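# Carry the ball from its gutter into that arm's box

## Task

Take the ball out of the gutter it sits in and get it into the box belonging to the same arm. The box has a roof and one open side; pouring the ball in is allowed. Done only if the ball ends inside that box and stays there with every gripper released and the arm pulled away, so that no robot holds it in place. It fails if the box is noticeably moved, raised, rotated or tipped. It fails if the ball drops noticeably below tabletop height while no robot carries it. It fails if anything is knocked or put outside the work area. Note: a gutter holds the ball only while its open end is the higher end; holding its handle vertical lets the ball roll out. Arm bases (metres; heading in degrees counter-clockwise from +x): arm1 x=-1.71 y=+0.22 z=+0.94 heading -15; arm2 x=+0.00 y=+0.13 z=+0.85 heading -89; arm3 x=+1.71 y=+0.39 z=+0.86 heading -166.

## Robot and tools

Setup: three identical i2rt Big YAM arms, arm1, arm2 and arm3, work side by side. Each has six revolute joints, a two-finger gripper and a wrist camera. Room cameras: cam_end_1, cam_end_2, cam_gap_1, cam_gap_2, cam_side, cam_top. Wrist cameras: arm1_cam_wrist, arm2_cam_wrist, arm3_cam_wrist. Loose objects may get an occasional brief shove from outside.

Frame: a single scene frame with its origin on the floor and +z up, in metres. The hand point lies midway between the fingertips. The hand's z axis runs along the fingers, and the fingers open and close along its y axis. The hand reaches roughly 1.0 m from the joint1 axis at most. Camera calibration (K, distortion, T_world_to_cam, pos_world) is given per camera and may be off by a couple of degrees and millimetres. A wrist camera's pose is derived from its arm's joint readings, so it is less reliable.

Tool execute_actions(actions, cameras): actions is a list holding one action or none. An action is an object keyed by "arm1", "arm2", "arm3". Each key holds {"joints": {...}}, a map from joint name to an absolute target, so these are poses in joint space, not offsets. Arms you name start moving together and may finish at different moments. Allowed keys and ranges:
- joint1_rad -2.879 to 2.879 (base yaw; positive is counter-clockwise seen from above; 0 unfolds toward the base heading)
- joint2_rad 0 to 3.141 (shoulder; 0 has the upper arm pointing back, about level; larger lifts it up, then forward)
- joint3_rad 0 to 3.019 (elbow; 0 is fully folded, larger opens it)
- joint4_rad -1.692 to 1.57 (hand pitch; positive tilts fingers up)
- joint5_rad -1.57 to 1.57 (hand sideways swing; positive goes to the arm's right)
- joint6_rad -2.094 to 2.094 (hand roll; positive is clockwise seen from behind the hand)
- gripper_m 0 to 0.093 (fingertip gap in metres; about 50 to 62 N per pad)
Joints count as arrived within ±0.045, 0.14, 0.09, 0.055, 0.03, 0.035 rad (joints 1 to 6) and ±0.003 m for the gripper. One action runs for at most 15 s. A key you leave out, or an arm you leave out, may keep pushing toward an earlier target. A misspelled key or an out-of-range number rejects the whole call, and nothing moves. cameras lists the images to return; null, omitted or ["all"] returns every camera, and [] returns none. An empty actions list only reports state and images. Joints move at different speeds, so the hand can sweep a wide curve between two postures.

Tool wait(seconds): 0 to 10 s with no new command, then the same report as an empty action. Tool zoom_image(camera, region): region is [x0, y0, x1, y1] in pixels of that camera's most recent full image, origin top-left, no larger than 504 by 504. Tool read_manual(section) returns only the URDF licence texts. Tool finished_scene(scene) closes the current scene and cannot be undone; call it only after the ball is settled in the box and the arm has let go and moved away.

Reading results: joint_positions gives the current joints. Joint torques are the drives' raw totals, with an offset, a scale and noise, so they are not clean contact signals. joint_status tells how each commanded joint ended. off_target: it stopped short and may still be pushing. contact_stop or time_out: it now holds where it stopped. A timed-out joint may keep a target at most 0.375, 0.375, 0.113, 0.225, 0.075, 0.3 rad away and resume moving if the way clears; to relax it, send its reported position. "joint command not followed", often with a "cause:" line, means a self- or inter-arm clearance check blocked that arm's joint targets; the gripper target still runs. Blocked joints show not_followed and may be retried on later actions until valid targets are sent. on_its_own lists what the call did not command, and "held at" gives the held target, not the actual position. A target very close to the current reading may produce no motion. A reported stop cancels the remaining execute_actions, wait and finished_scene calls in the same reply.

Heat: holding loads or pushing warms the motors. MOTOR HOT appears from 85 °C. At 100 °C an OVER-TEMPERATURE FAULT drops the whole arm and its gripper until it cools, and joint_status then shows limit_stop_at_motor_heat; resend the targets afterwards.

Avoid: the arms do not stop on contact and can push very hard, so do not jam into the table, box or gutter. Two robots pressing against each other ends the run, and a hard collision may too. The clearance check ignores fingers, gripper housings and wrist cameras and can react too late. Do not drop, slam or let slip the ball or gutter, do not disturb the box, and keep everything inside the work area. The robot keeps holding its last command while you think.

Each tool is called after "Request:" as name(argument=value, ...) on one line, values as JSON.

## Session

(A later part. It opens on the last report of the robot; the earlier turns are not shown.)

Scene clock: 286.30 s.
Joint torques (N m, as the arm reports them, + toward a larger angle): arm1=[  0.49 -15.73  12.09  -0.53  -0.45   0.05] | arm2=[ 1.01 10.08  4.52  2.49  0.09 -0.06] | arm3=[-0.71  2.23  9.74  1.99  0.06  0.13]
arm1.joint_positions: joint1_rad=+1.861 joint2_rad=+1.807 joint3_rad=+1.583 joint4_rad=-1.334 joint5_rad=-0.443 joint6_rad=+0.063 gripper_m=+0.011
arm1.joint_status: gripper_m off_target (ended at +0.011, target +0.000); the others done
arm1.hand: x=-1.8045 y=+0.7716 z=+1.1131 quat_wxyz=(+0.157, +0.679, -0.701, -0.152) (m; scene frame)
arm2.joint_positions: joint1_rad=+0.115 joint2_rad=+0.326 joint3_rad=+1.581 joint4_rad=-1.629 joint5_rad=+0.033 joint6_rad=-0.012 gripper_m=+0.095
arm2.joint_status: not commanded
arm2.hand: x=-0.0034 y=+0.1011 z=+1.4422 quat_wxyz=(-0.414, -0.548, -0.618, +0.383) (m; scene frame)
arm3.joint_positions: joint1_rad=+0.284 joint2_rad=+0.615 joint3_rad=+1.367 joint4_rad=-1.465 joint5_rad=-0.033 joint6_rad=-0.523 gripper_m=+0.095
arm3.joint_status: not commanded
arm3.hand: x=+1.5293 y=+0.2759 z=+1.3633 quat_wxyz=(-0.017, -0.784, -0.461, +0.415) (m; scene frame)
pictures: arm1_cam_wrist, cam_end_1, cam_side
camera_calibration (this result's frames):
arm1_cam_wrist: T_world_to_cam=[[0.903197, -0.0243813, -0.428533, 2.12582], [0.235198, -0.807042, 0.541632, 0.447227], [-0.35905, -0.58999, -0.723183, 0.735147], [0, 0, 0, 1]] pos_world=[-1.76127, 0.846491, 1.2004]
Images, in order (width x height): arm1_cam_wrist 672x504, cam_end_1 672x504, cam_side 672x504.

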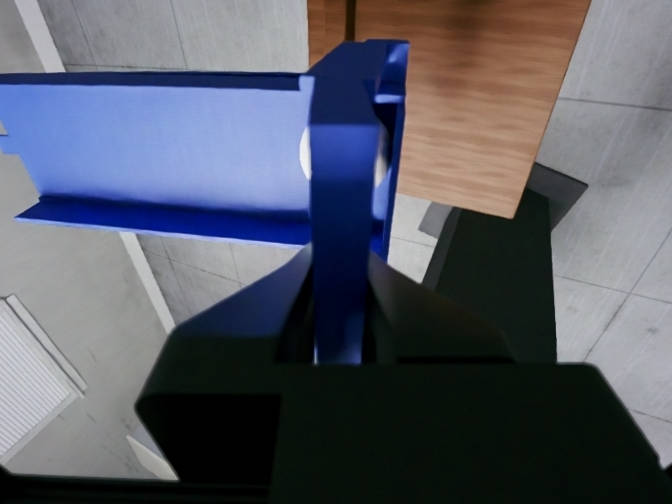

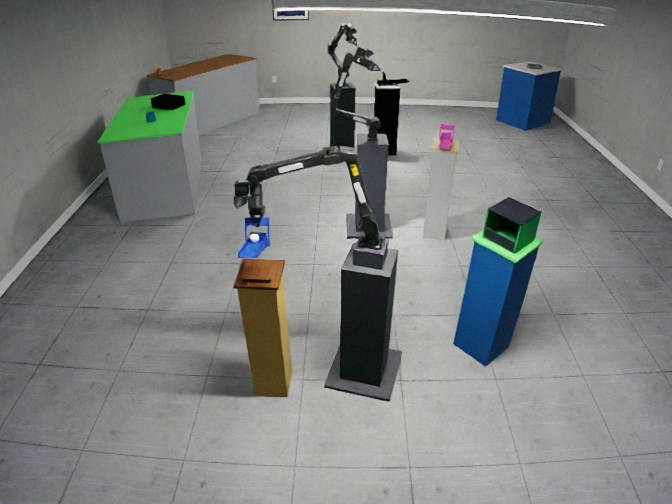

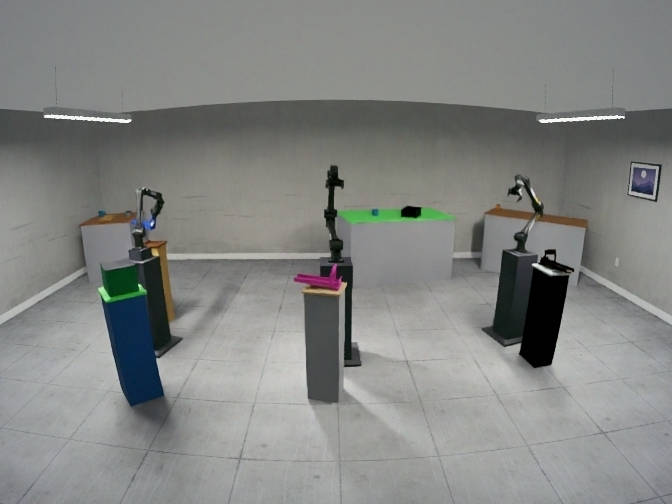

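Request:
execute_actions(actions=[{"arm1": {"joints": {"joint1_rad": -1.58, "joint2_rad": 1.82, "joint3_rad": 1.62, "joint4_rad": -1.35, "joint5_rad": -0.45, "joint6_rad": 0.066, "gripper_m": 0.0}}}], cameras=["arm1_cam_wrist", "cam_end_1", "cam_side", "cam_top"])

Scene clock: 342.23 s.
Joint torques (N m, as the arm reports them, + toward a larger angle): arm1=[  1.31 -16.94  11.93  -0.58  -0.53   0.03] | arm2=[ 0.81 10.32  4.57  2.54  0.06 -0.04] | arm3=[-0.25  1.99  9.84  2.    0.03  0.13]
arm1.joint_positions: joint1_rad=-1.590 joint2_rad=+1.821 joint3_rad=+1.583 joint4_rad=-1.334 joint5_rad=-0.441 joint6_rad=+0.063 gripper_m=+0.011
arm1.joint_status: gripper_m off_target (ended at +0.011, target +0.000); the others done
arm1.hand: x=-1.7982 y=-0.3289 z=+1.1040 quat_wxyz=(-0.171, -0.798, -0.561, -0.139) (m; scene frame)
arm2.joint_positions: joint1_rad=+0.115 joint2_rad=+0.326 joint3_rad=+1.581 joint4_rad=-1.629 joint5_rad=+0.033 joint6_rad=-0.012 gripper_m=+0.095
arm2.joint_status: not commanded
arm2.hand: x=-0.0034 y=+0.1011 z=+1.4422 quat_wxyz=(-0.414, -0.548, -0.618, +0.383) (m; scene frame)
arm3.joint_positions: joint1_rad=+0.284 joint2_rad=+0.615 joint3_rad=+1.367 joint4_rad=-1.465 joint5_rad=-0.033 joint6_rad=-0.523 gripper_m=+0.095
arm3.joint_status: not commanded
arm3.hand: x=+1.5293 y=+0.2759 z=+1.3633 quat_wxyz=(-0.017, -0.784, -0.461, +0.415) (m; scene frame)
pictures: arm1_cam_wrist, cam_end_1, cam_side, cam_top
camera_calibration (this result's frames):
arm1_cam_wrist: T_world_to_cam=[[-0.849242, 0.304916, -0.431062, -0.950732], [0.016873, 0.831655, 0.555036, -0.305837], [0.527734, 0.464087, -0.711421, 2.00987], [0, 0, 0, 1]] pos_world=[-1.86292, -0.388512, 1.18979]
Images, in order (width x height): arm1_cam_wrist 672x504, cam_end_1 672x504, cam_side 672x504, cam_top 672x504.

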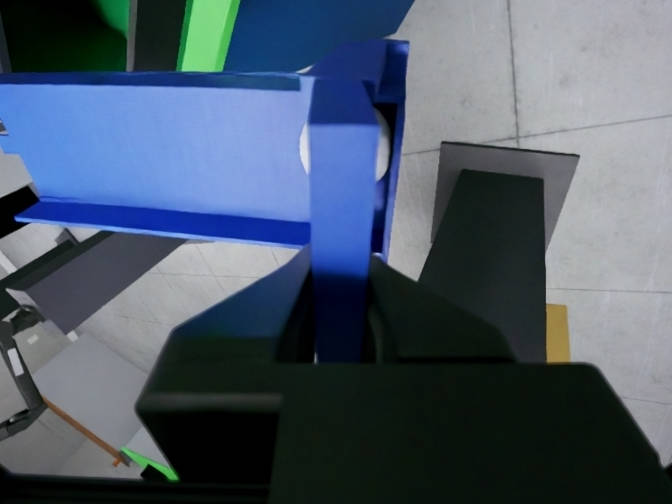

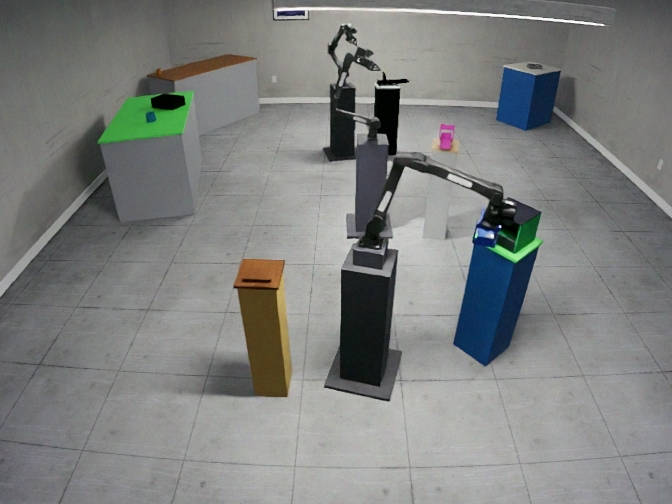

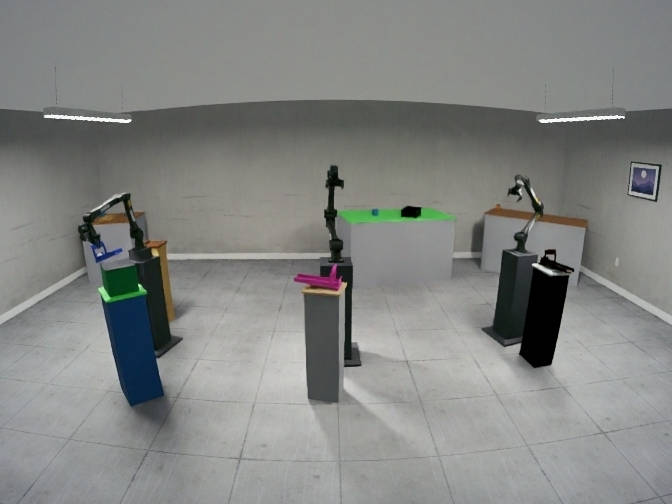

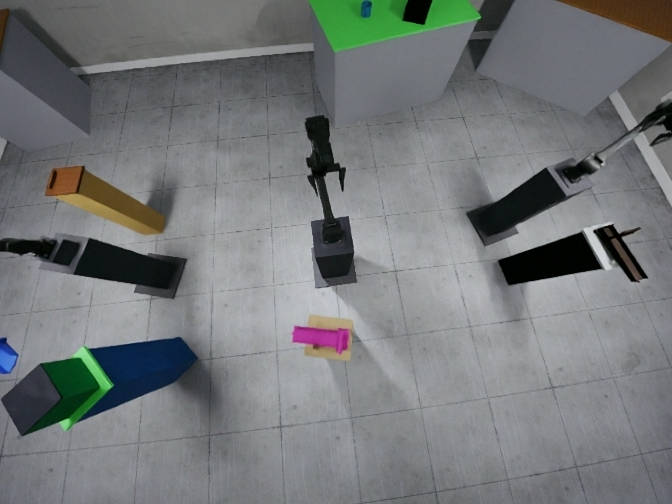

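Request:
execute_actions(actions=[{"arm1": {"joints": {"joint1_rad": -1.575, "joint2_rad": 1.595, "joint3_rad": 1.195, "joint4_rad": -0.995, "joint5_rad": -0.305, "joint6_rad": 0.55, "gripper_m": 0.0}}}], cameras=["arm1_cam_wrist", "cam_end_1", "cam_side", "cam_top"])

Scene clock: 365.83 s.
Joint torques (N m, as the arm reports them, + toward a larger angle): arm1=[  1.36 -13.51   8.73   1.35  -0.19   0.11] | arm2=[ 1.09 10.05  4.54  2.62  0.08 -0.06] | arm3=[-0.35  2.31  9.82  2.09  0.01  0.09]
arm1.joint_positions: joint1_rad=-1.584 joint2_rad=+1.596 joint3_rad=+1.195 joint4_rad=-1.016 joint5_rad=-0.303 joint6_rad=+0.541 gripper_m=+0.011
arm1.joint_status: gripper_m off_target (ended at +0.011, target +0.000); the others done
arm1.hand: x=-1.7987 y=-0.2608 z=+1.0659 quat_wxyz=(-0.152, -0.912, -0.374, -0.075) (m; scene frame)
arm2.joint_positions: joint1_rad=+0.115 joint2_rad=+0.326 joint3_rad=+1.581 joint4_rad=-1.629 joint5_rad=+0.033 joint6_rad=-0.012 gripper_m=+0.095
arm2.joint_status: not commanded
arm2.hand: x=-0.0034 y=+0.1011 z=+1.4422 quat_wxyz=(-0.414, -0.548, -0.618, +0.383) (m; scene frame)
arm3.joint_positions: joint1_rad=+0.284 joint2_rad=+0.615 joint3_rad=+1.367 joint4_rad=-1.465 joint5_rad=-0.033 joint6_rad=-0.523 gripper_m=+0.095
arm3.joint_status: not commanded
arm3.hand: x=+1.5293 y=+0.2759 z=+1.3633 quat_wxyz=(-0.017, -0.784, -0.461, +0.415) (m; scene frame)
pictures: arm1_cam_wrist, cam_end_1, cam_side, cam_top
camera_calibration (this result's frames):
arm1_cam_wrist: T_world_to_cam=[[-0.662979, 0.669485, -0.335035, -0.660609], [0.420057, 0.703104, 0.573757, 0.330377], [0.619687, 0.239655, -0.747365, 2.09653], [0, 0, 0, 1]] pos_world=[-1.87594, -0.292464, 1.15599]
Images, in order (width x height): arm1_cam_wrist 672x504, cam_end_1 672x504, cam_side 672x504, cam_top 672x504.

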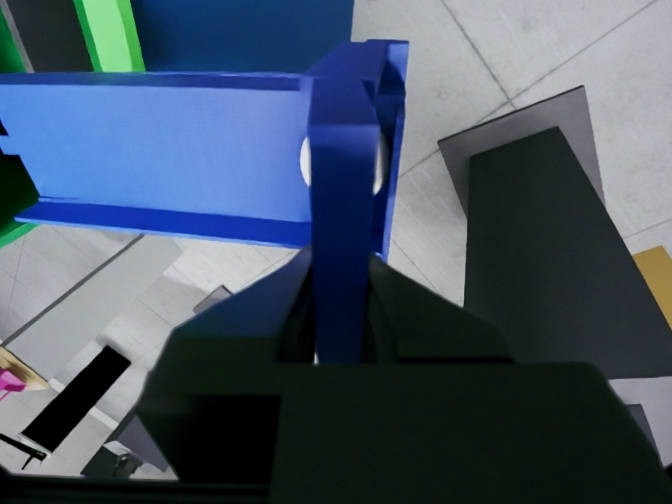

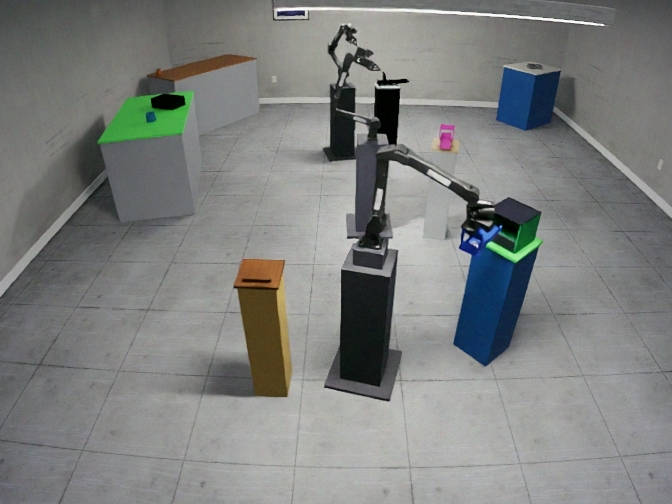

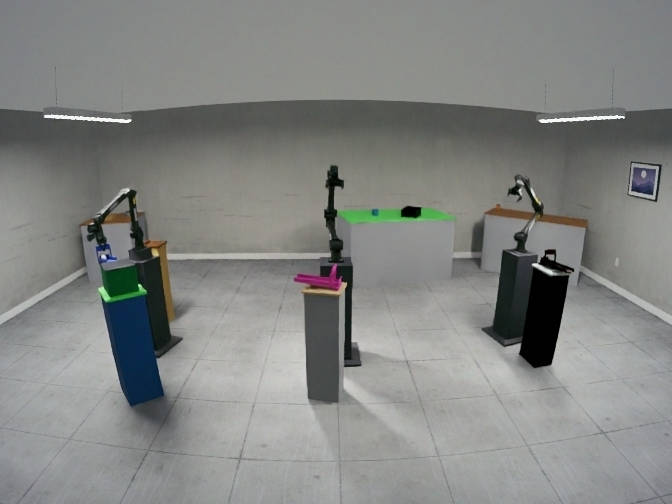

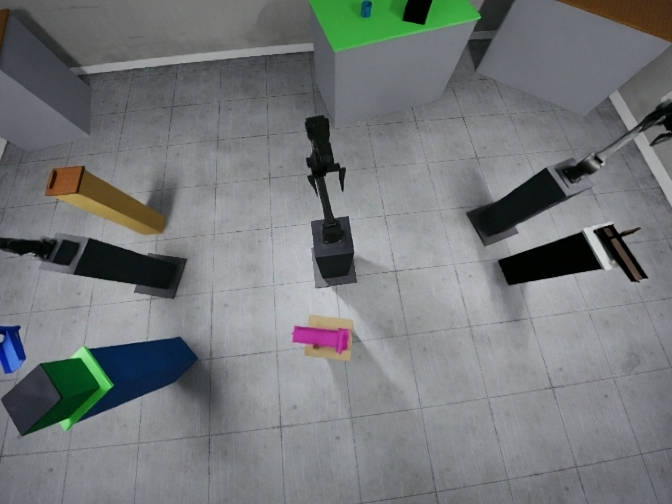

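Request:
zoom_image(camera="cam_end_1", region=[440, 180, 560, 280])

Request:
zoom_image(camera="cam_top", region=[0, 310, 130, 440])

Request:
zoom_image(camera="cam_side", region=[70, 210, 170, 310])

Region (440, 180, 560, 280) of cam_end_1's 672x504 image, scaled by 4.200, with more detail than that image has.

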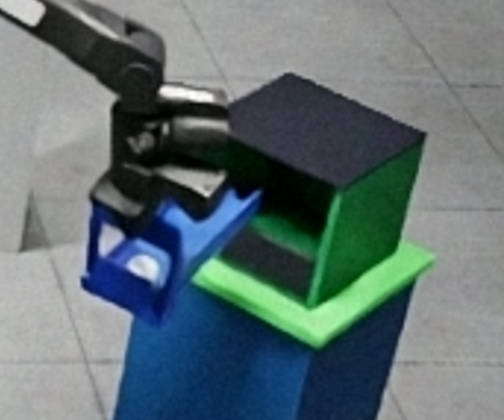

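Region (0, 310, 130, 440) of cam_top's 672x504 image, scaled by 3.877, with more detail than that image has.

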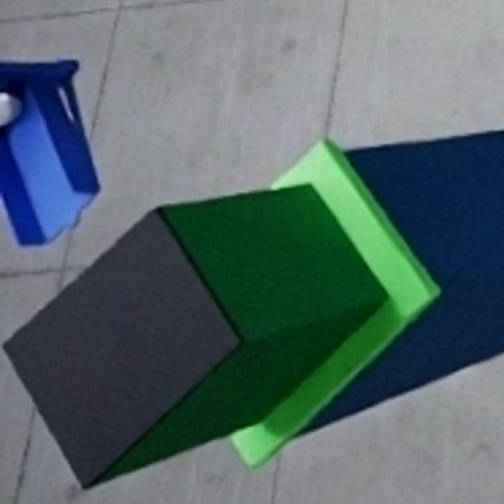

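Region (70, 210, 170, 310) of cam_side's 672x504 image, scaled by 5.040, with more detail than that image has.

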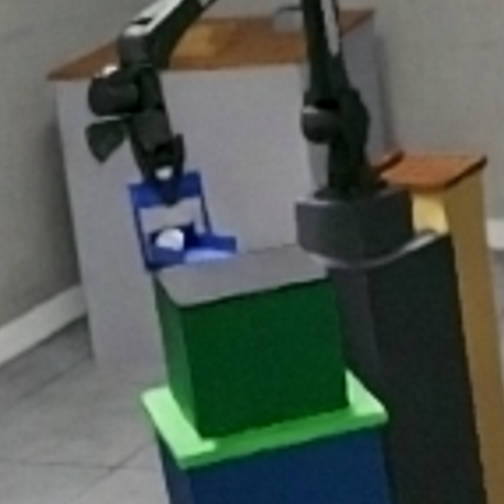

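Request:
execute_actions(actions=[{"arm1": {"joints": {"joint1_rad": -1.50, "joint2_rad": 1.731, "joint3_rad": 1.197, "joint4_rad": -0.905, "joint5_rad": -0.175, "joint6_rad": 0.61, "gripper_m": 0.0}}}], cameras=["arm1_cam_wrist", "cam_end_1", "cam_side", "cam_top"])

Request:
zoom_image(camera="cam_end_1", region=[440, 180, 560, 280])

Request:
zoom_image(camera="cam_top", region=[0, 310, 130, 440])

Scene clock: 399.90 s.
Joint torques (N m, as the arm reports them, + toward a larger angle): arm1=[  0.39 -15.87   8.16   1.14  -0.05   0.12] | arm2=[ 0.84 10.33  4.36  2.42  0.08 -0.04] | arm3=[-0.48  1.96  9.87  1.96  0.04  0.11]
arm1.joint_positions: joint1_rad=-1.496 joint2_rad=+1.747 joint3_rad=+1.195 joint4_rad=-0.923 joint5_rad=-0.174 joint6_rad=+0.601 gripper_m=+0.011
arm1.joint_status: gripper_m off_target (ended at +0.011, target +0.000); the others done
arm1.hand: x=-1.7796 y=-0.2780 z=+0.9918 quat_wxyz=(-0.087, -0.918, -0.384, -0.048) (m; scene frame)
arm2.joint_positions: joint1_rad=+0.115 joint2_rad=+0.326 joint3_rad=+1.581 joint4_rad=-1.629 joint5_rad=+0.033 joint6_rad=-0.012 gripper_m=+0.095
arm2.joint_status: not commanded
arm2.hand: x=-0.0034 y=+0.1011 z=+1.4422 quat_wxyz=(-0.414, -0.548, -0.618, +0.383) (m; scene frame)
arm3.joint_positions: joint1_rad=+0.284 joint2_rad=+0.615 joint3_rad=+1.367 joint4_rad=-1.465 joint5_rad=-0.033 joint6_rad=-0.523 gripper_m=+0.095
arm3.joint_status: not commanded
arm3.hand: x=+1.5293 y=+0.2759 z=+1.3633 quat_wxyz=(-0.017, -0.784, -0.461, +0.415) (m; scene frame)
pictures: arm1_cam_wrist, cam_end_1, cam_side, cam_top
camera_calibration (this result's frames):
arm1_cam_wrist: T_world_to_cam=[[-0.700153, 0.685514, -0.199642, -0.857216], [0.468974, 0.652379, 0.595371, 0.428463], [0.538377, 0.323223, -0.778252, 1.94263], [0, 0, 0, 1]] pos_world=[-1.84699, -0.319791, 1.08563]
Images, in order (width x height): arm1_cam_wrist 672x504, cam_end_1 672x504, cam_side 672x504, cam_top 672x504.

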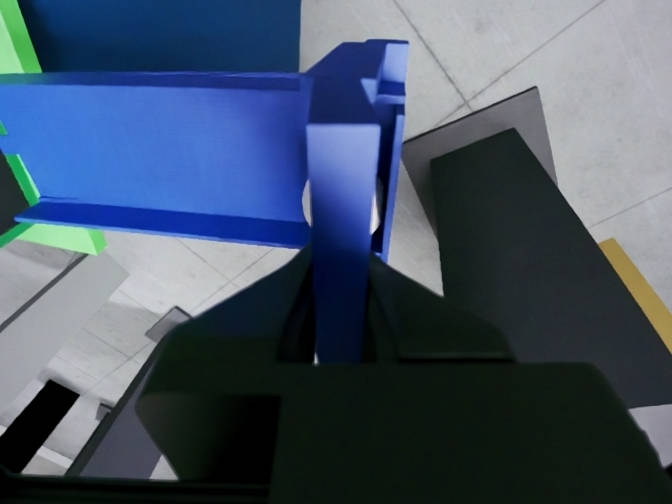

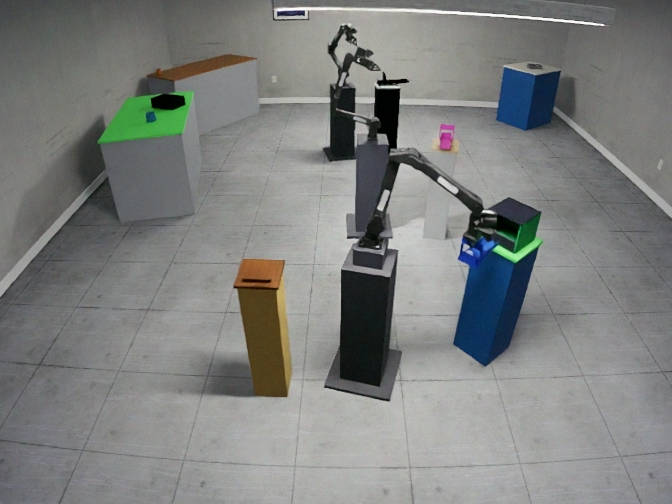

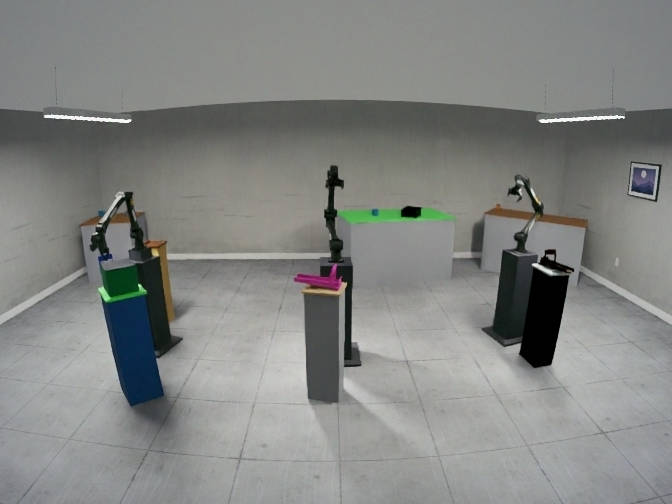

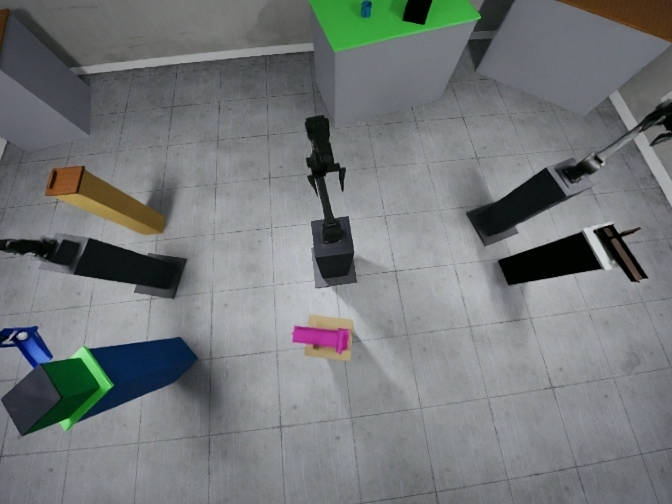

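Region (440, 180, 560, 280) of cam_end_1's 672x504 image, scaled by 4.200, with more detail than that image has.

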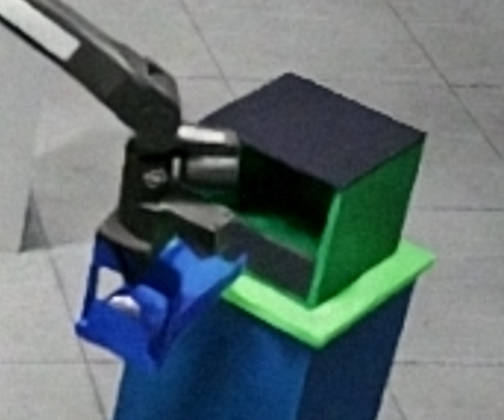

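Region (0, 310, 130, 440) of cam_top's 672x504 image, scaled by 3.877, with more detail than that image has.

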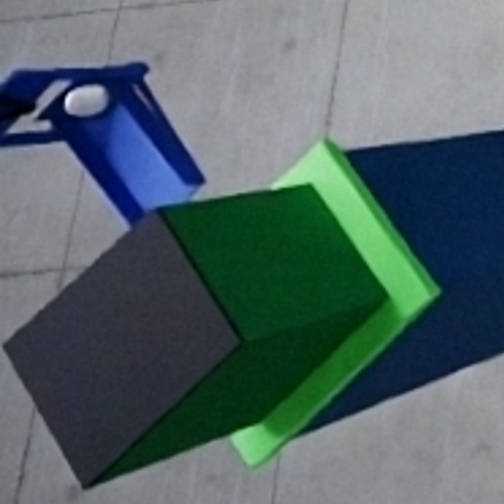

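Request:
execute_actions(actions=[{"arm1": {"joints": {"joint1_rad": -1.43, "joint2_rad": 1.75, "joint3_rad": 1.37, "joint4_rad": -1.04, "joint5_rad": -0.165, "joint6_rad": 0.691, "gripper_m": 0.0}}}], cameras=["arm1_cam_wrist", "cam_end_1", "cam_side", "cam_top"])

Request:
zoom_image(camera="cam_end_1", region=[440, 180, 560, 280])

Request:
zoom_image(camera="cam_top", region=[0, 310, 130, 440])

Scene clock: 473.07 s.
Joint torques (N m, as the arm reports them, + toward a larger angle): arm1=[  0.31 -15.48  12.21  -0.25  -0.08   0.15] | arm2=[ 0.71  9.95  4.44  2.61  0.04 -0.06] | arm3=[-0.43  1.76  9.72  1.94  0.07  0.12]
arm1.joint_positions: joint1_rad=-1.426 joint2_rad=+1.748 joint3_rad=+1.325 joint4_rad=-1.026 joint5_rad=-0.162 joint6_rad=+0.682 gripper_m=+0.011
arm1.joint_status: gripper_m off_target (ended at +0.011, target +0.000); the others done
arm1.hand: x=-1.7501 y=-0.3107 z=+1.0355 quat_wxyz=(-0.092, -0.920, -0.379, -0.043) (m; scene frame)
arm2.joint_positions: joint1_rad=+0.115 joint2_rad=+0.326 joint3_rad=+1.581 joint4_rad=-1.629 joint5_rad=+0.033 joint6_rad=-0.012 gripper_m=+0.095
arm2.joint_status: not commanded
arm2.hand: x=-0.0034 y=+0.1011 z=+1.4422 quat_wxyz=(-0.414, -0.548, -0.618, +0.383) (m; scene frame)
arm3.joint_positions: joint1_rad=+0.284 joint2_rad=+0.615 joint3_rad=+1.367 joint4_rad=-1.465 joint5_rad=-0.033 joint6_rad=-0.523 gripper_m=+0.095
arm3.joint_status: not commanded
arm3.hand: x=+1.5293 y=+0.2759 z=+1.3633 quat_wxyz=(-0.017, -0.784, -0.461, +0.415) (m; scene frame)
pictures: arm1_cam_wrist, cam_end_1, cam_side, cam_top
camera_calibration (this result's frames):
arm1_cam_wrist: T_world_to_cam=[[-0.693701, 0.690601, -0.20457, -0.787424], [0.478693, 0.654271, 0.585476, 0.437765], [0.538175, 0.308219, -0.784455, 1.97275], [0, 0, 0, 1]] pos_world=[-1.81748, -0.35066, 1.13015]
Images, in order (width x height): arm1_cam_wrist 672x504, cam_end_1 672x504, cam_side 672x504, cam_top 672x504.

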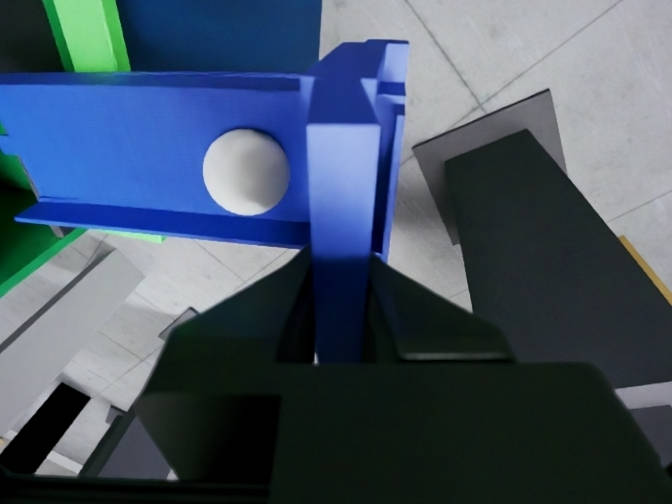

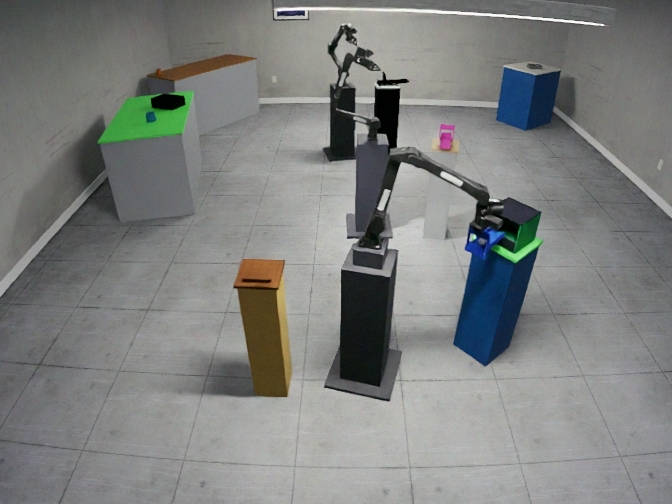

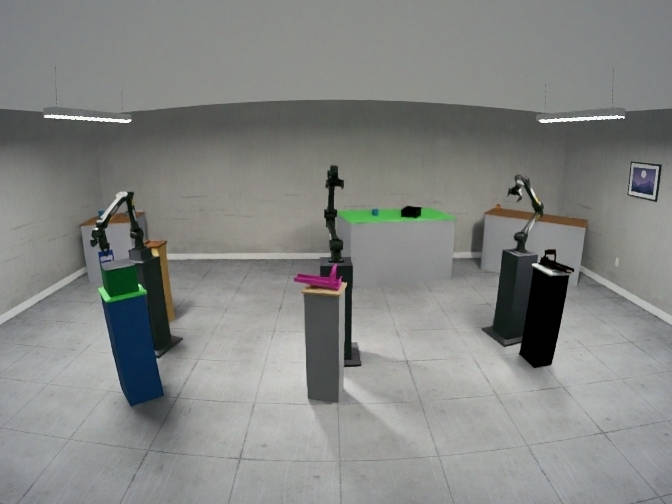

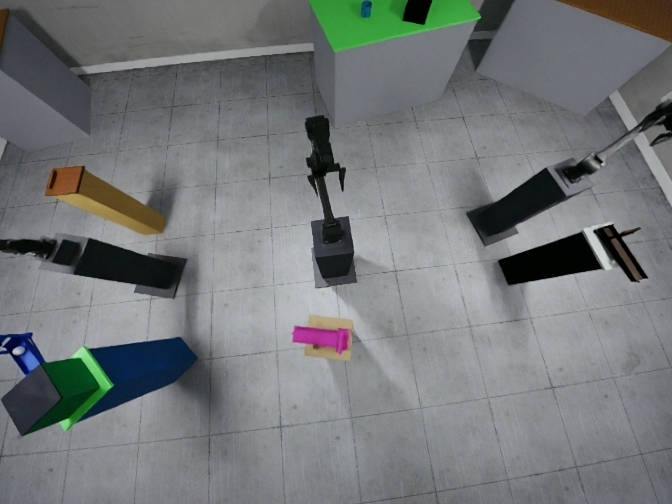

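Region (440, 180, 560, 280) of cam_end_1's 672x504 image, scaled by 4.200, with more detail than that image has.

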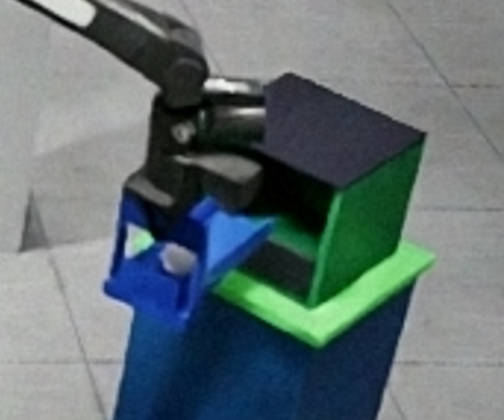

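Region (0, 310, 130, 440) of cam_top's 672x504 image, scaled by 3.877, with more detail than that image has.

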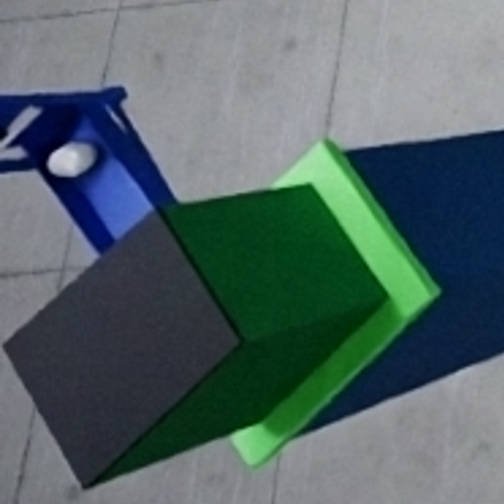

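Request:
execute_actions(actions=[], cameras=["arm1_cam_wrist", "cam_end_1"])

Scene clock: 475.23 s.
Joint torques (N m, as the arm reports them, + toward a larger angle): arm1=[  0.28 -15.35  12.21  -0.23  -0.09   0.12] | arm2=[ 0.79 10.57  4.46  2.55  0.07 -0.07] | arm3=[-0.04  2.22  9.84  2.12  0.03  0.11]
arm1.joint_positions: joint1_rad=-1.426 joint2_rad=+1.748 joint3_rad=+1.325 joint4_rad=-1.026 joint5_rad=-0.162 joint6_rad=+0.682 gripper_m=+0.011
arm1.joint_status: gripper_m off_target (ended at +0.011, target +0.000); the others done
arm1.hand: x=-1.7501 y=-0.3107 z=+1.0355 quat_wxyz=(-0.092, -0.920, -0.379, -0.043) (m; scene frame)
arm2.joint_positions: joint1_rad=+0.115 joint2_rad=+0.326 joint3_rad=+1.581 joint4_rad=-1.629 joint5_rad=+0.033 joint6_rad=-0.012 gripper_m=+0.095
arm2.joint_status: not commanded
arm2.hand: x=-0.0034 y=+0.1011 z=+1.4422 quat_wxyz=(-0.414, -0.548, -0.618, +0.383) (m; scene frame)
arm3.joint_positions: joint1_rad=+0.284 joint2_rad=+0.615 joint3_rad=+1.367 joint4_rad=-1.465 joint5_rad=-0.033 joint6_rad=-0.523 gripper_m=+0.095
arm3.joint_status: not commanded
arm3.hand: x=+1.5293 y=+0.2759 z=+1.3633 quat_wxyz=(-0.017, -0.784, -0.461, +0.415) (m; scene frame)
pictures: arm1_cam_wrist, cam_end_1
camera_calibration (this result's frames):
arm1_cam_wrist: T_world_to_cam=[[-0.693163, 0.691143, -0.204563, -0.786323], [0.479121, 0.653846, 0.585601, 0.438253], [0.538486, 0.307907, -0.784363, 1.9731], [0, 0, 0, 1]] pos_world=[-1.81752, -0.35062, 1.13014]
Images, in order (width x height): arm1_cam_wrist 672x504, cam_end_1 672x504.

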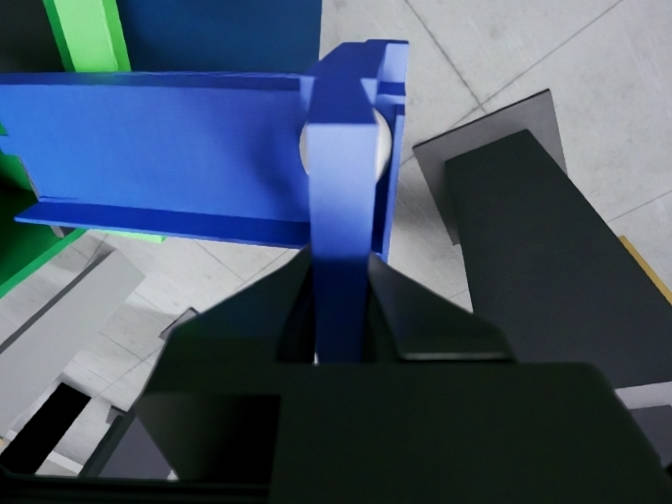

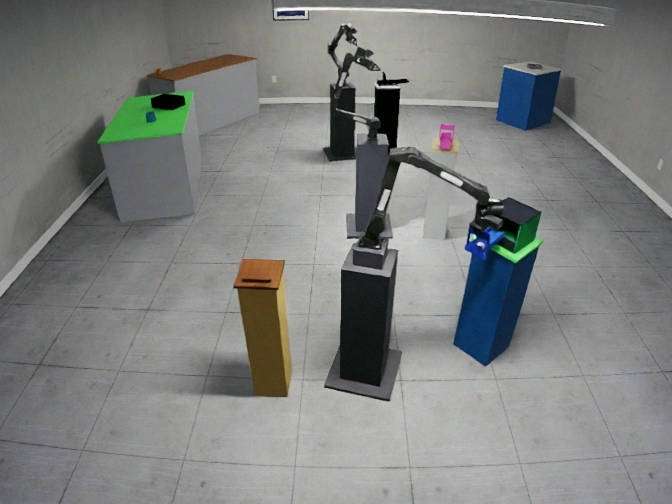

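Request:
execute_actions(actions=[{"arm1": {"joints": {"joint1_rad": -1.372, "joint2_rad": 1.793, "joint3_rad": 1.455, "joint4_rad": -1.063, "joint5_rad": -0.158, "joint6_rad": 0.7515, "gripper_m": 0.0}}}], cameras=["arm1_cam_wrist", "cam_end_1"])

Request:
zoom_image(camera="cam_end_1", region=[440, 180, 560, 280])

Scene clock: 513.90 s.
Joint torques (N m, as the arm reports them, + toward a larger angle): arm1=[  0.16 -15.68  13.68  -0.18  -0.03   0.14] | arm2=[ 0.76 10.57  4.4   2.65  0.09 -0.04] | arm3=[-0.5   2.61  9.82  1.89  0.06  0.11]
arm1.joint_positions: joint1_rad=-1.370 joint2_rad=+1.787 joint3_rad=+1.394 joint4_rad=-1.051 joint5_rad=-0.156 joint6_rad=+0.742 gripper_m=+0.011
arm1.joint_status: gripper_m off_target (ended at +0.011, target +0.000); the others done
arm1.hand: x=-1.7229 y=-0.3314 z=+1.0403 quat_wxyz=(-0.090, -0.921, -0.377, -0.045) (m; scene frame)
arm2.joint_positions: joint1_rad=+0.115 joint2_rad=+0.326 joint3_rad=+1.581 joint4_rad=-1.629 joint5_rad=+0.033 joint6_rad=-0.012 gripper_m=+0.095
arm2.joint_status: not commanded
arm2.hand: x=-0.0034 y=+0.1011 z=+1.4422 quat_wxyz=(-0.414, -0.548, -0.618, +0.383) (m; scene frame)
arm3.joint_positions: joint1_rad=+0.284 joint2_rad=+0.615 joint3_rad=+1.367 joint4_rad=-1.465 joint5_rad=-0.033 joint6_rad=-0.523 gripper_m=+0.095
arm3.joint_status: not commanded
arm3.hand: x=+1.5293 y=+0.2759 z=+1.3633 quat_wxyz=(-0.017, -0.784, -0.461, +0.415) (m; scene frame)
pictures: arm1_cam_wrist, cam_end_1
camera_calibration (this result's frames):
arm1_cam_wrist: T_world_to_cam=[[-0.690024, 0.694922, -0.202361, -0.747775], [0.481085, 0.649241, 0.589104, 0.434207], [0.540763, 0.309143, -0.782308, 1.97081], [0, 0, 0, 1]] pos_world=[-1.79061, -0.371521, 1.13467]
Images, in order (width x height): arm1_cam_wrist 672x504, cam_end_1 672x504.

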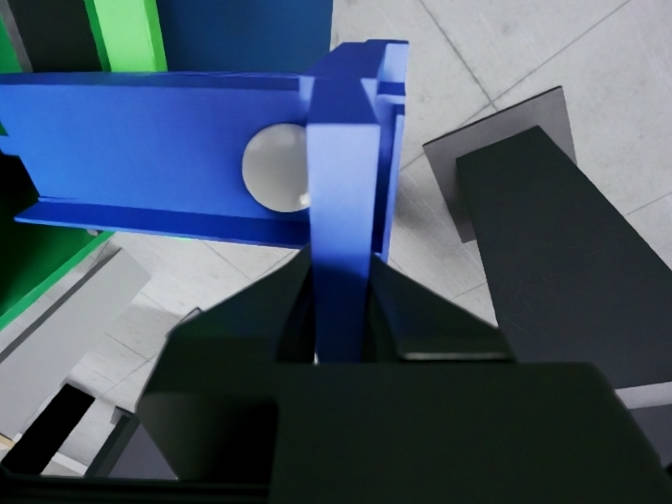

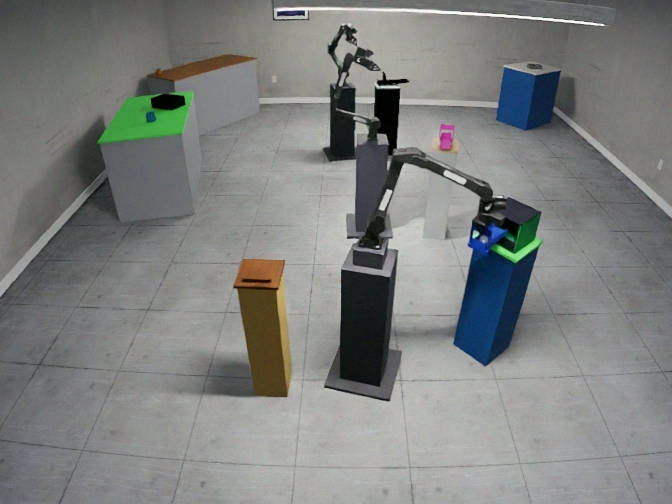

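Region (440, 180, 560, 280) of cam_end_1's 672x504 image, scaled by 4.200, with more detail than that image has.

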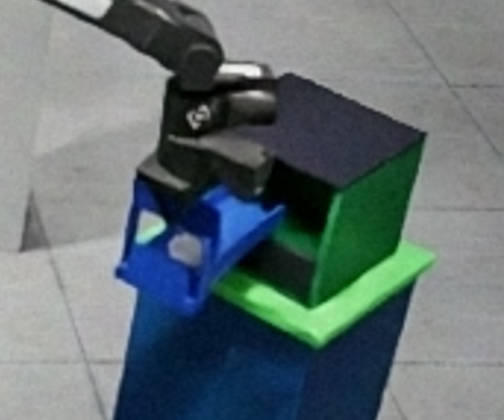

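Request:
execute_actions(actions=[{"arm1": {"joints": {"joint1_rad": -1.324, "joint2_rad": 1.87, "joint3_rad": 1.57, "joint4_rad": -1.08, "joint5_rad": -0.151, "joint6_rad": 0.798, "gripper_m": 0.0}}}], cameras=["arm1_cam_wrist", "cam_end_1"])

Request:
zoom_image(camera="cam_end_1", region=[440, 180, 560, 280])

Scene clock: 526.40 s.
Joint torques (N m, as the arm reports them, + toward a larger angle): arm1=[  0.78 -16.75  14.08  -0.08  -0.01   0.13] | arm2=[ 0.41 10.38  4.33  2.61  0.07 -0.04] | arm3=[-0.28  2.01  9.89  2.02  0.02  0.12]
arm1.joint_positions: joint1_rad=-1.324 joint2_rad=+1.866 joint3_rad=+1.505 joint4_rad=-1.070 joint5_rad=-0.150 joint6_rad=+0.789 gripper_m=+0.011
arm1.joint_status: gripper_m off_target (ended at +0.011, target +0.000); the others done
arm1.hand: x=-1.6989 y=-0.3665 z=+1.0396 quat_wxyz=(-0.093, -0.921, -0.377, -0.043) (m; scene frame)
arm2.joint_positions: joint1_rad=+0.115 joint2_rad=+0.326 joint3_rad=+1.581 joint4_rad=-1.629 joint5_rad=+0.033 joint6_rad=-0.012 gripper_m=+0.095
arm2.joint_status: not commanded
arm2.hand: x=-0.0034 y=+0.1011 z=+1.4422 quat_wxyz=(-0.414, -0.548, -0.618, +0.383) (m; scene frame)
arm3.joint_positions: joint1_rad=+0.284 joint2_rad=+0.615 joint3_rad=+1.367 joint4_rad=-1.465 joint5_rad=-0.033 joint6_rad=-0.523 gripper_m=+0.095
arm3.joint_status: not commanded
arm3.hand: x=+1.5293 y=+0.2759 z=+1.3633 quat_wxyz=(-0.017, -0.784, -0.461, +0.415) (m; scene frame)
pictures: arm1_cam_wrist, cam_end_1
camera_calibration (this result's frames):
arm1_cam_wrist: T_world_to_cam=[[-0.69015, 0.693475, -0.206848, -0.703117], [0.481156, 0.653228, 0.584622, 0.452032], [0.540539, 0.303951, -0.784495, 1.96812], [0, 0, 0, 1]] pos_world=[-1.7666, -0.405898, 1.13428]
Images, in order (width x height): arm1_cam_wrist 672x504, cam_end_1 672x504.

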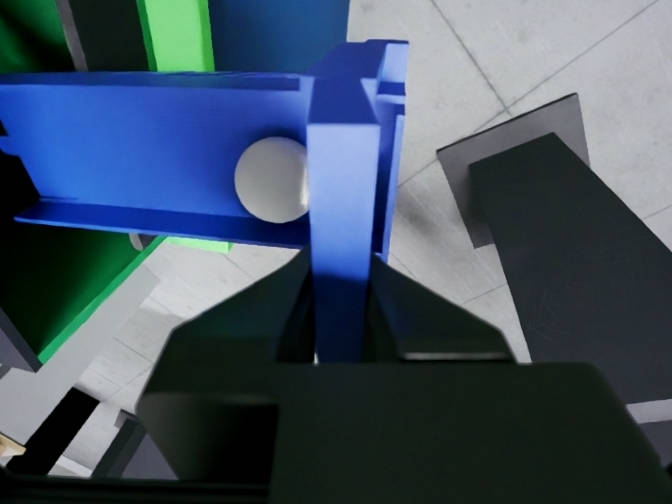

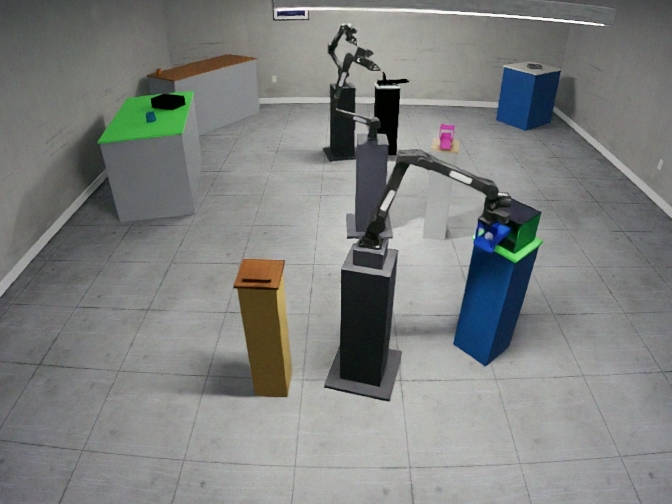

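Region (440, 180, 560, 280) of cam_end_1's 672x504 image, scaled by 4.200, with more detail than that image has.

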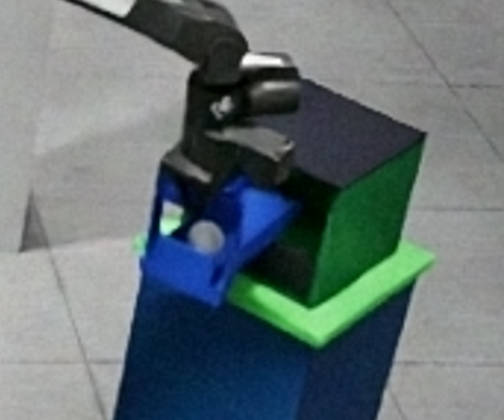

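Request:
execute_actions(actions=[{"arm1": {"joints": {"joint1_rad": -1.302, "joint2_rad": 1.899, "joint3_rad": 1.654, "joint4_rad": -1.181, "joint5_rad": -0.10, "joint6_rad": 0.815, "gripper_m": 0.0}}}], cameras=["arm1_cam_wrist", "cam_end_1"])

Request:
execute_actions(actions=[{"arm1": {"joints": {"joint1_rad": -1.274, "joint2_rad": 1.936, "joint3_rad": 1.76, "joint4_rad": -1.306, "joint5_rad": -0.036, "joint6_rad": 0.836, "gripper_m": 0.0}}}], cameras=["arm1_cam_wrist", "cam_end_1"])

Request:
zoom_image(camera="cam_end_1", region=[440, 180, 560, 280])

Scene clock: 562.80 s.
Joint torques (N m, as the arm reports them, + toward a larger angle): arm1=[  1.4  -17.16  14.04  -0.33   0.09   0.13] | arm2=[ 1.03 10.06  4.49  2.5   0.06 -0.04] | arm3=[-0.28  1.84  9.78  2.02  0.05  0.12]
arm1.joint_positions: joint1_rad=-1.311 joint2_rad=+1.890 joint3_rad=+1.592 joint4_rad=-1.167 joint5_rad=-0.100 joint6_rad=+0.806 gripper_m=+0.011
arm1.joint_status: gripper_m off_target (ended at +0.011, target +0.000); the others done
arm1.hand: x=-1.6997 y=-0.3739 z=+1.0556 quat_wxyz=(-0.067, -0.925, -0.373, -0.029) (m; scene frame)
arm2.joint_positions: joint1_rad=+0.115 joint2_rad=+0.326 joint3_rad=+1.581 joint4_rad=-1.629 joint5_rad=+0.033 joint6_rad=-0.012 gripper_m=+0.095
arm2.joint_status: not commanded
arm2.hand: x=-0.0034 y=+0.1011 z=+1.4422 quat_wxyz=(-0.414, -0.548, -0.618, +0.383) (m; scene frame)
arm3.joint_positions: joint1_rad=+0.284 joint2_rad=+0.615 joint3_rad=+1.367 joint4_rad=-1.465 joint5_rad=-0.033 joint6_rad=-0.523 gripper_m=+0.095
arm3.joint_status: not commanded
arm3.hand: x=+1.5293 y=+0.2759 z=+1.3633 quat_wxyz=(-0.017, -0.784, -0.461, +0.415) (m; scene frame)
pictures: arm1_cam_wrist, cam_end_1
camera_calibration (this result's frames):
arm1_cam_wrist: T_world_to_cam=[[-0.691282, 0.707189, -0.148369, -0.753724], [0.514812, 0.626099, 0.585635, 0.494008], [0.507048, 0.328456, -0.796881, 1.94865], [0, 0, 0, 1]] pos_world=[-1.76341, -0.416318, 1.1517]
Images, in order (width x height): arm1_cam_wrist 672x504, cam_end_1 672x504.

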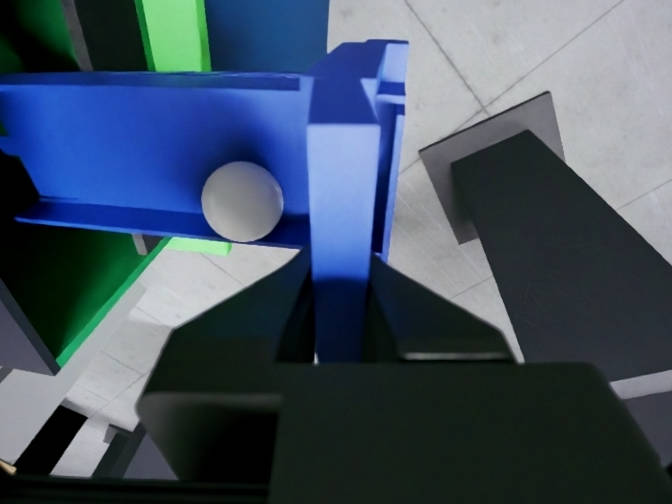

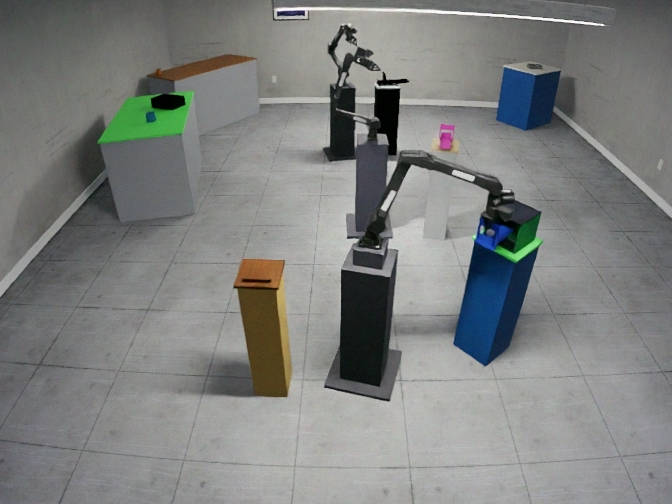

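Scene clock: 563.67 s.
Joint torques (N m, as the arm reports them, + toward a larger angle): arm1=[  0.93 -18.21  14.12  -0.43   0.1    0.13] | arm2=[ 0.77 10.51  4.58  2.49  0.09 -0.01] | arm3=[-0.55  2.07  9.83  2.09  0.03  0.11]
arm1.joint_positions: joint1_rad=-1.278 joint2_rad=+1.930 joint3_rad=+1.696 joint4_rad=-1.292 joint5_rad=-0.036 joint6_rad=+0.827 gripper_m=+0.011
arm1.joint_status: gripper_m off_target (ended at +0.011, target +0.000); the others done
arm1.hand: x=-1.6910 y=-0.3785 z=+1.0699 quat_wxyz=(-0.027, -0.925, -0.378, -0.011) (m; scene frame)
arm2.joint_positions: joint1_rad=+0.115 joint2_rad=+0.326 joint3_rad=+1.581 joint4_rad=-1.629 joint5_rad=+0.033 joint6_rad=-0.012 gripper_m=+0.095
arm2.joint_status: not commanded
arm2.hand: x=-0.0034 y=+0.1011 z=+1.4422 quat_wxyz=(-0.414, -0.548, -0.618, +0.383) (m; scene frame)
arm3.joint_positions: joint1_rad=+0.284 joint2_rad=+0.615 joint3_rad=+1.367 joint4_rad=-1.465 joint5_rad=-0.033 joint6_rad=-0.523 gripper_m=+0.095
arm3.joint_status: not commanded
arm3.hand: x=+1.5293 y=+0.2759 z=+1.3633 quat_wxyz=(-0.017, -0.784, -0.461, +0.415) (m; scene frame)
pictures: arm1_cam_wrist, cam_end_1
camera_calibration (this result's frames):
arm1_cam_wrist: T_world_to_cam=[[-0.703435, 0.708162, -0.0607137, -0.856258], [0.547698, 0.594515, 0.58871, 0.524305], [0.452997, 0.380866, -0.806061, 1.89542], [0, 0, 0, 1]] pos_world=[-1.7481, -0.427241, 1.16718]
Images, in order (width x height): arm1_cam_wrist 672x504, cam_end_1 672x504.

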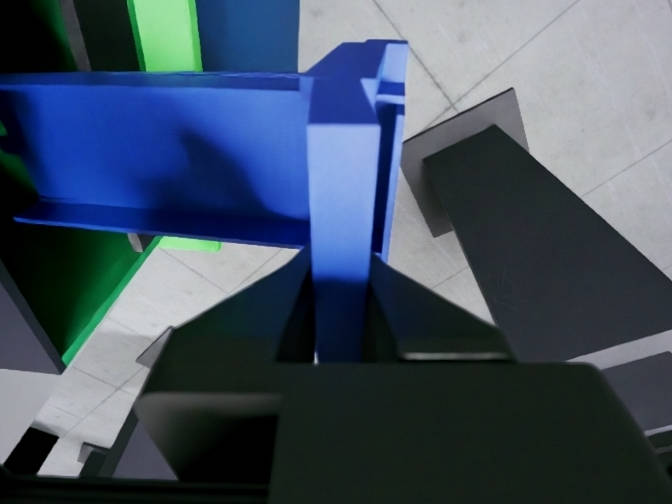

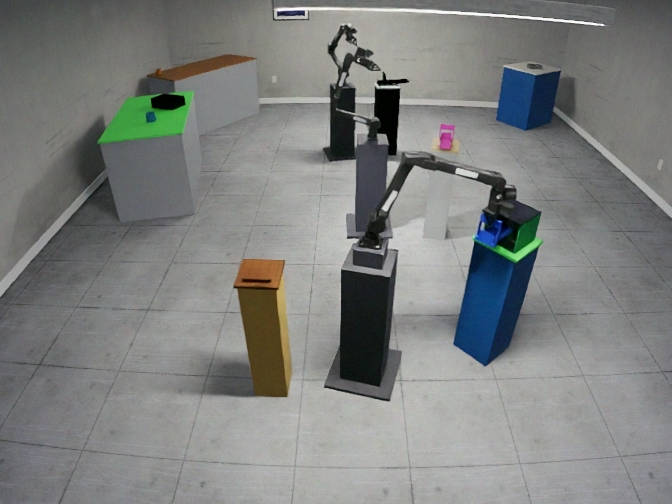

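Region (440, 180, 560, 280) of cam_end_1's 672x504 image, scaled by 4.200, with more detail than that image has.

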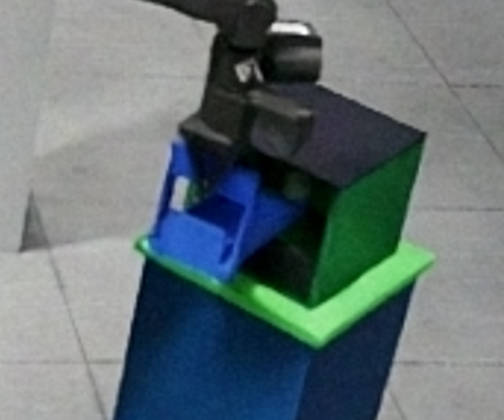

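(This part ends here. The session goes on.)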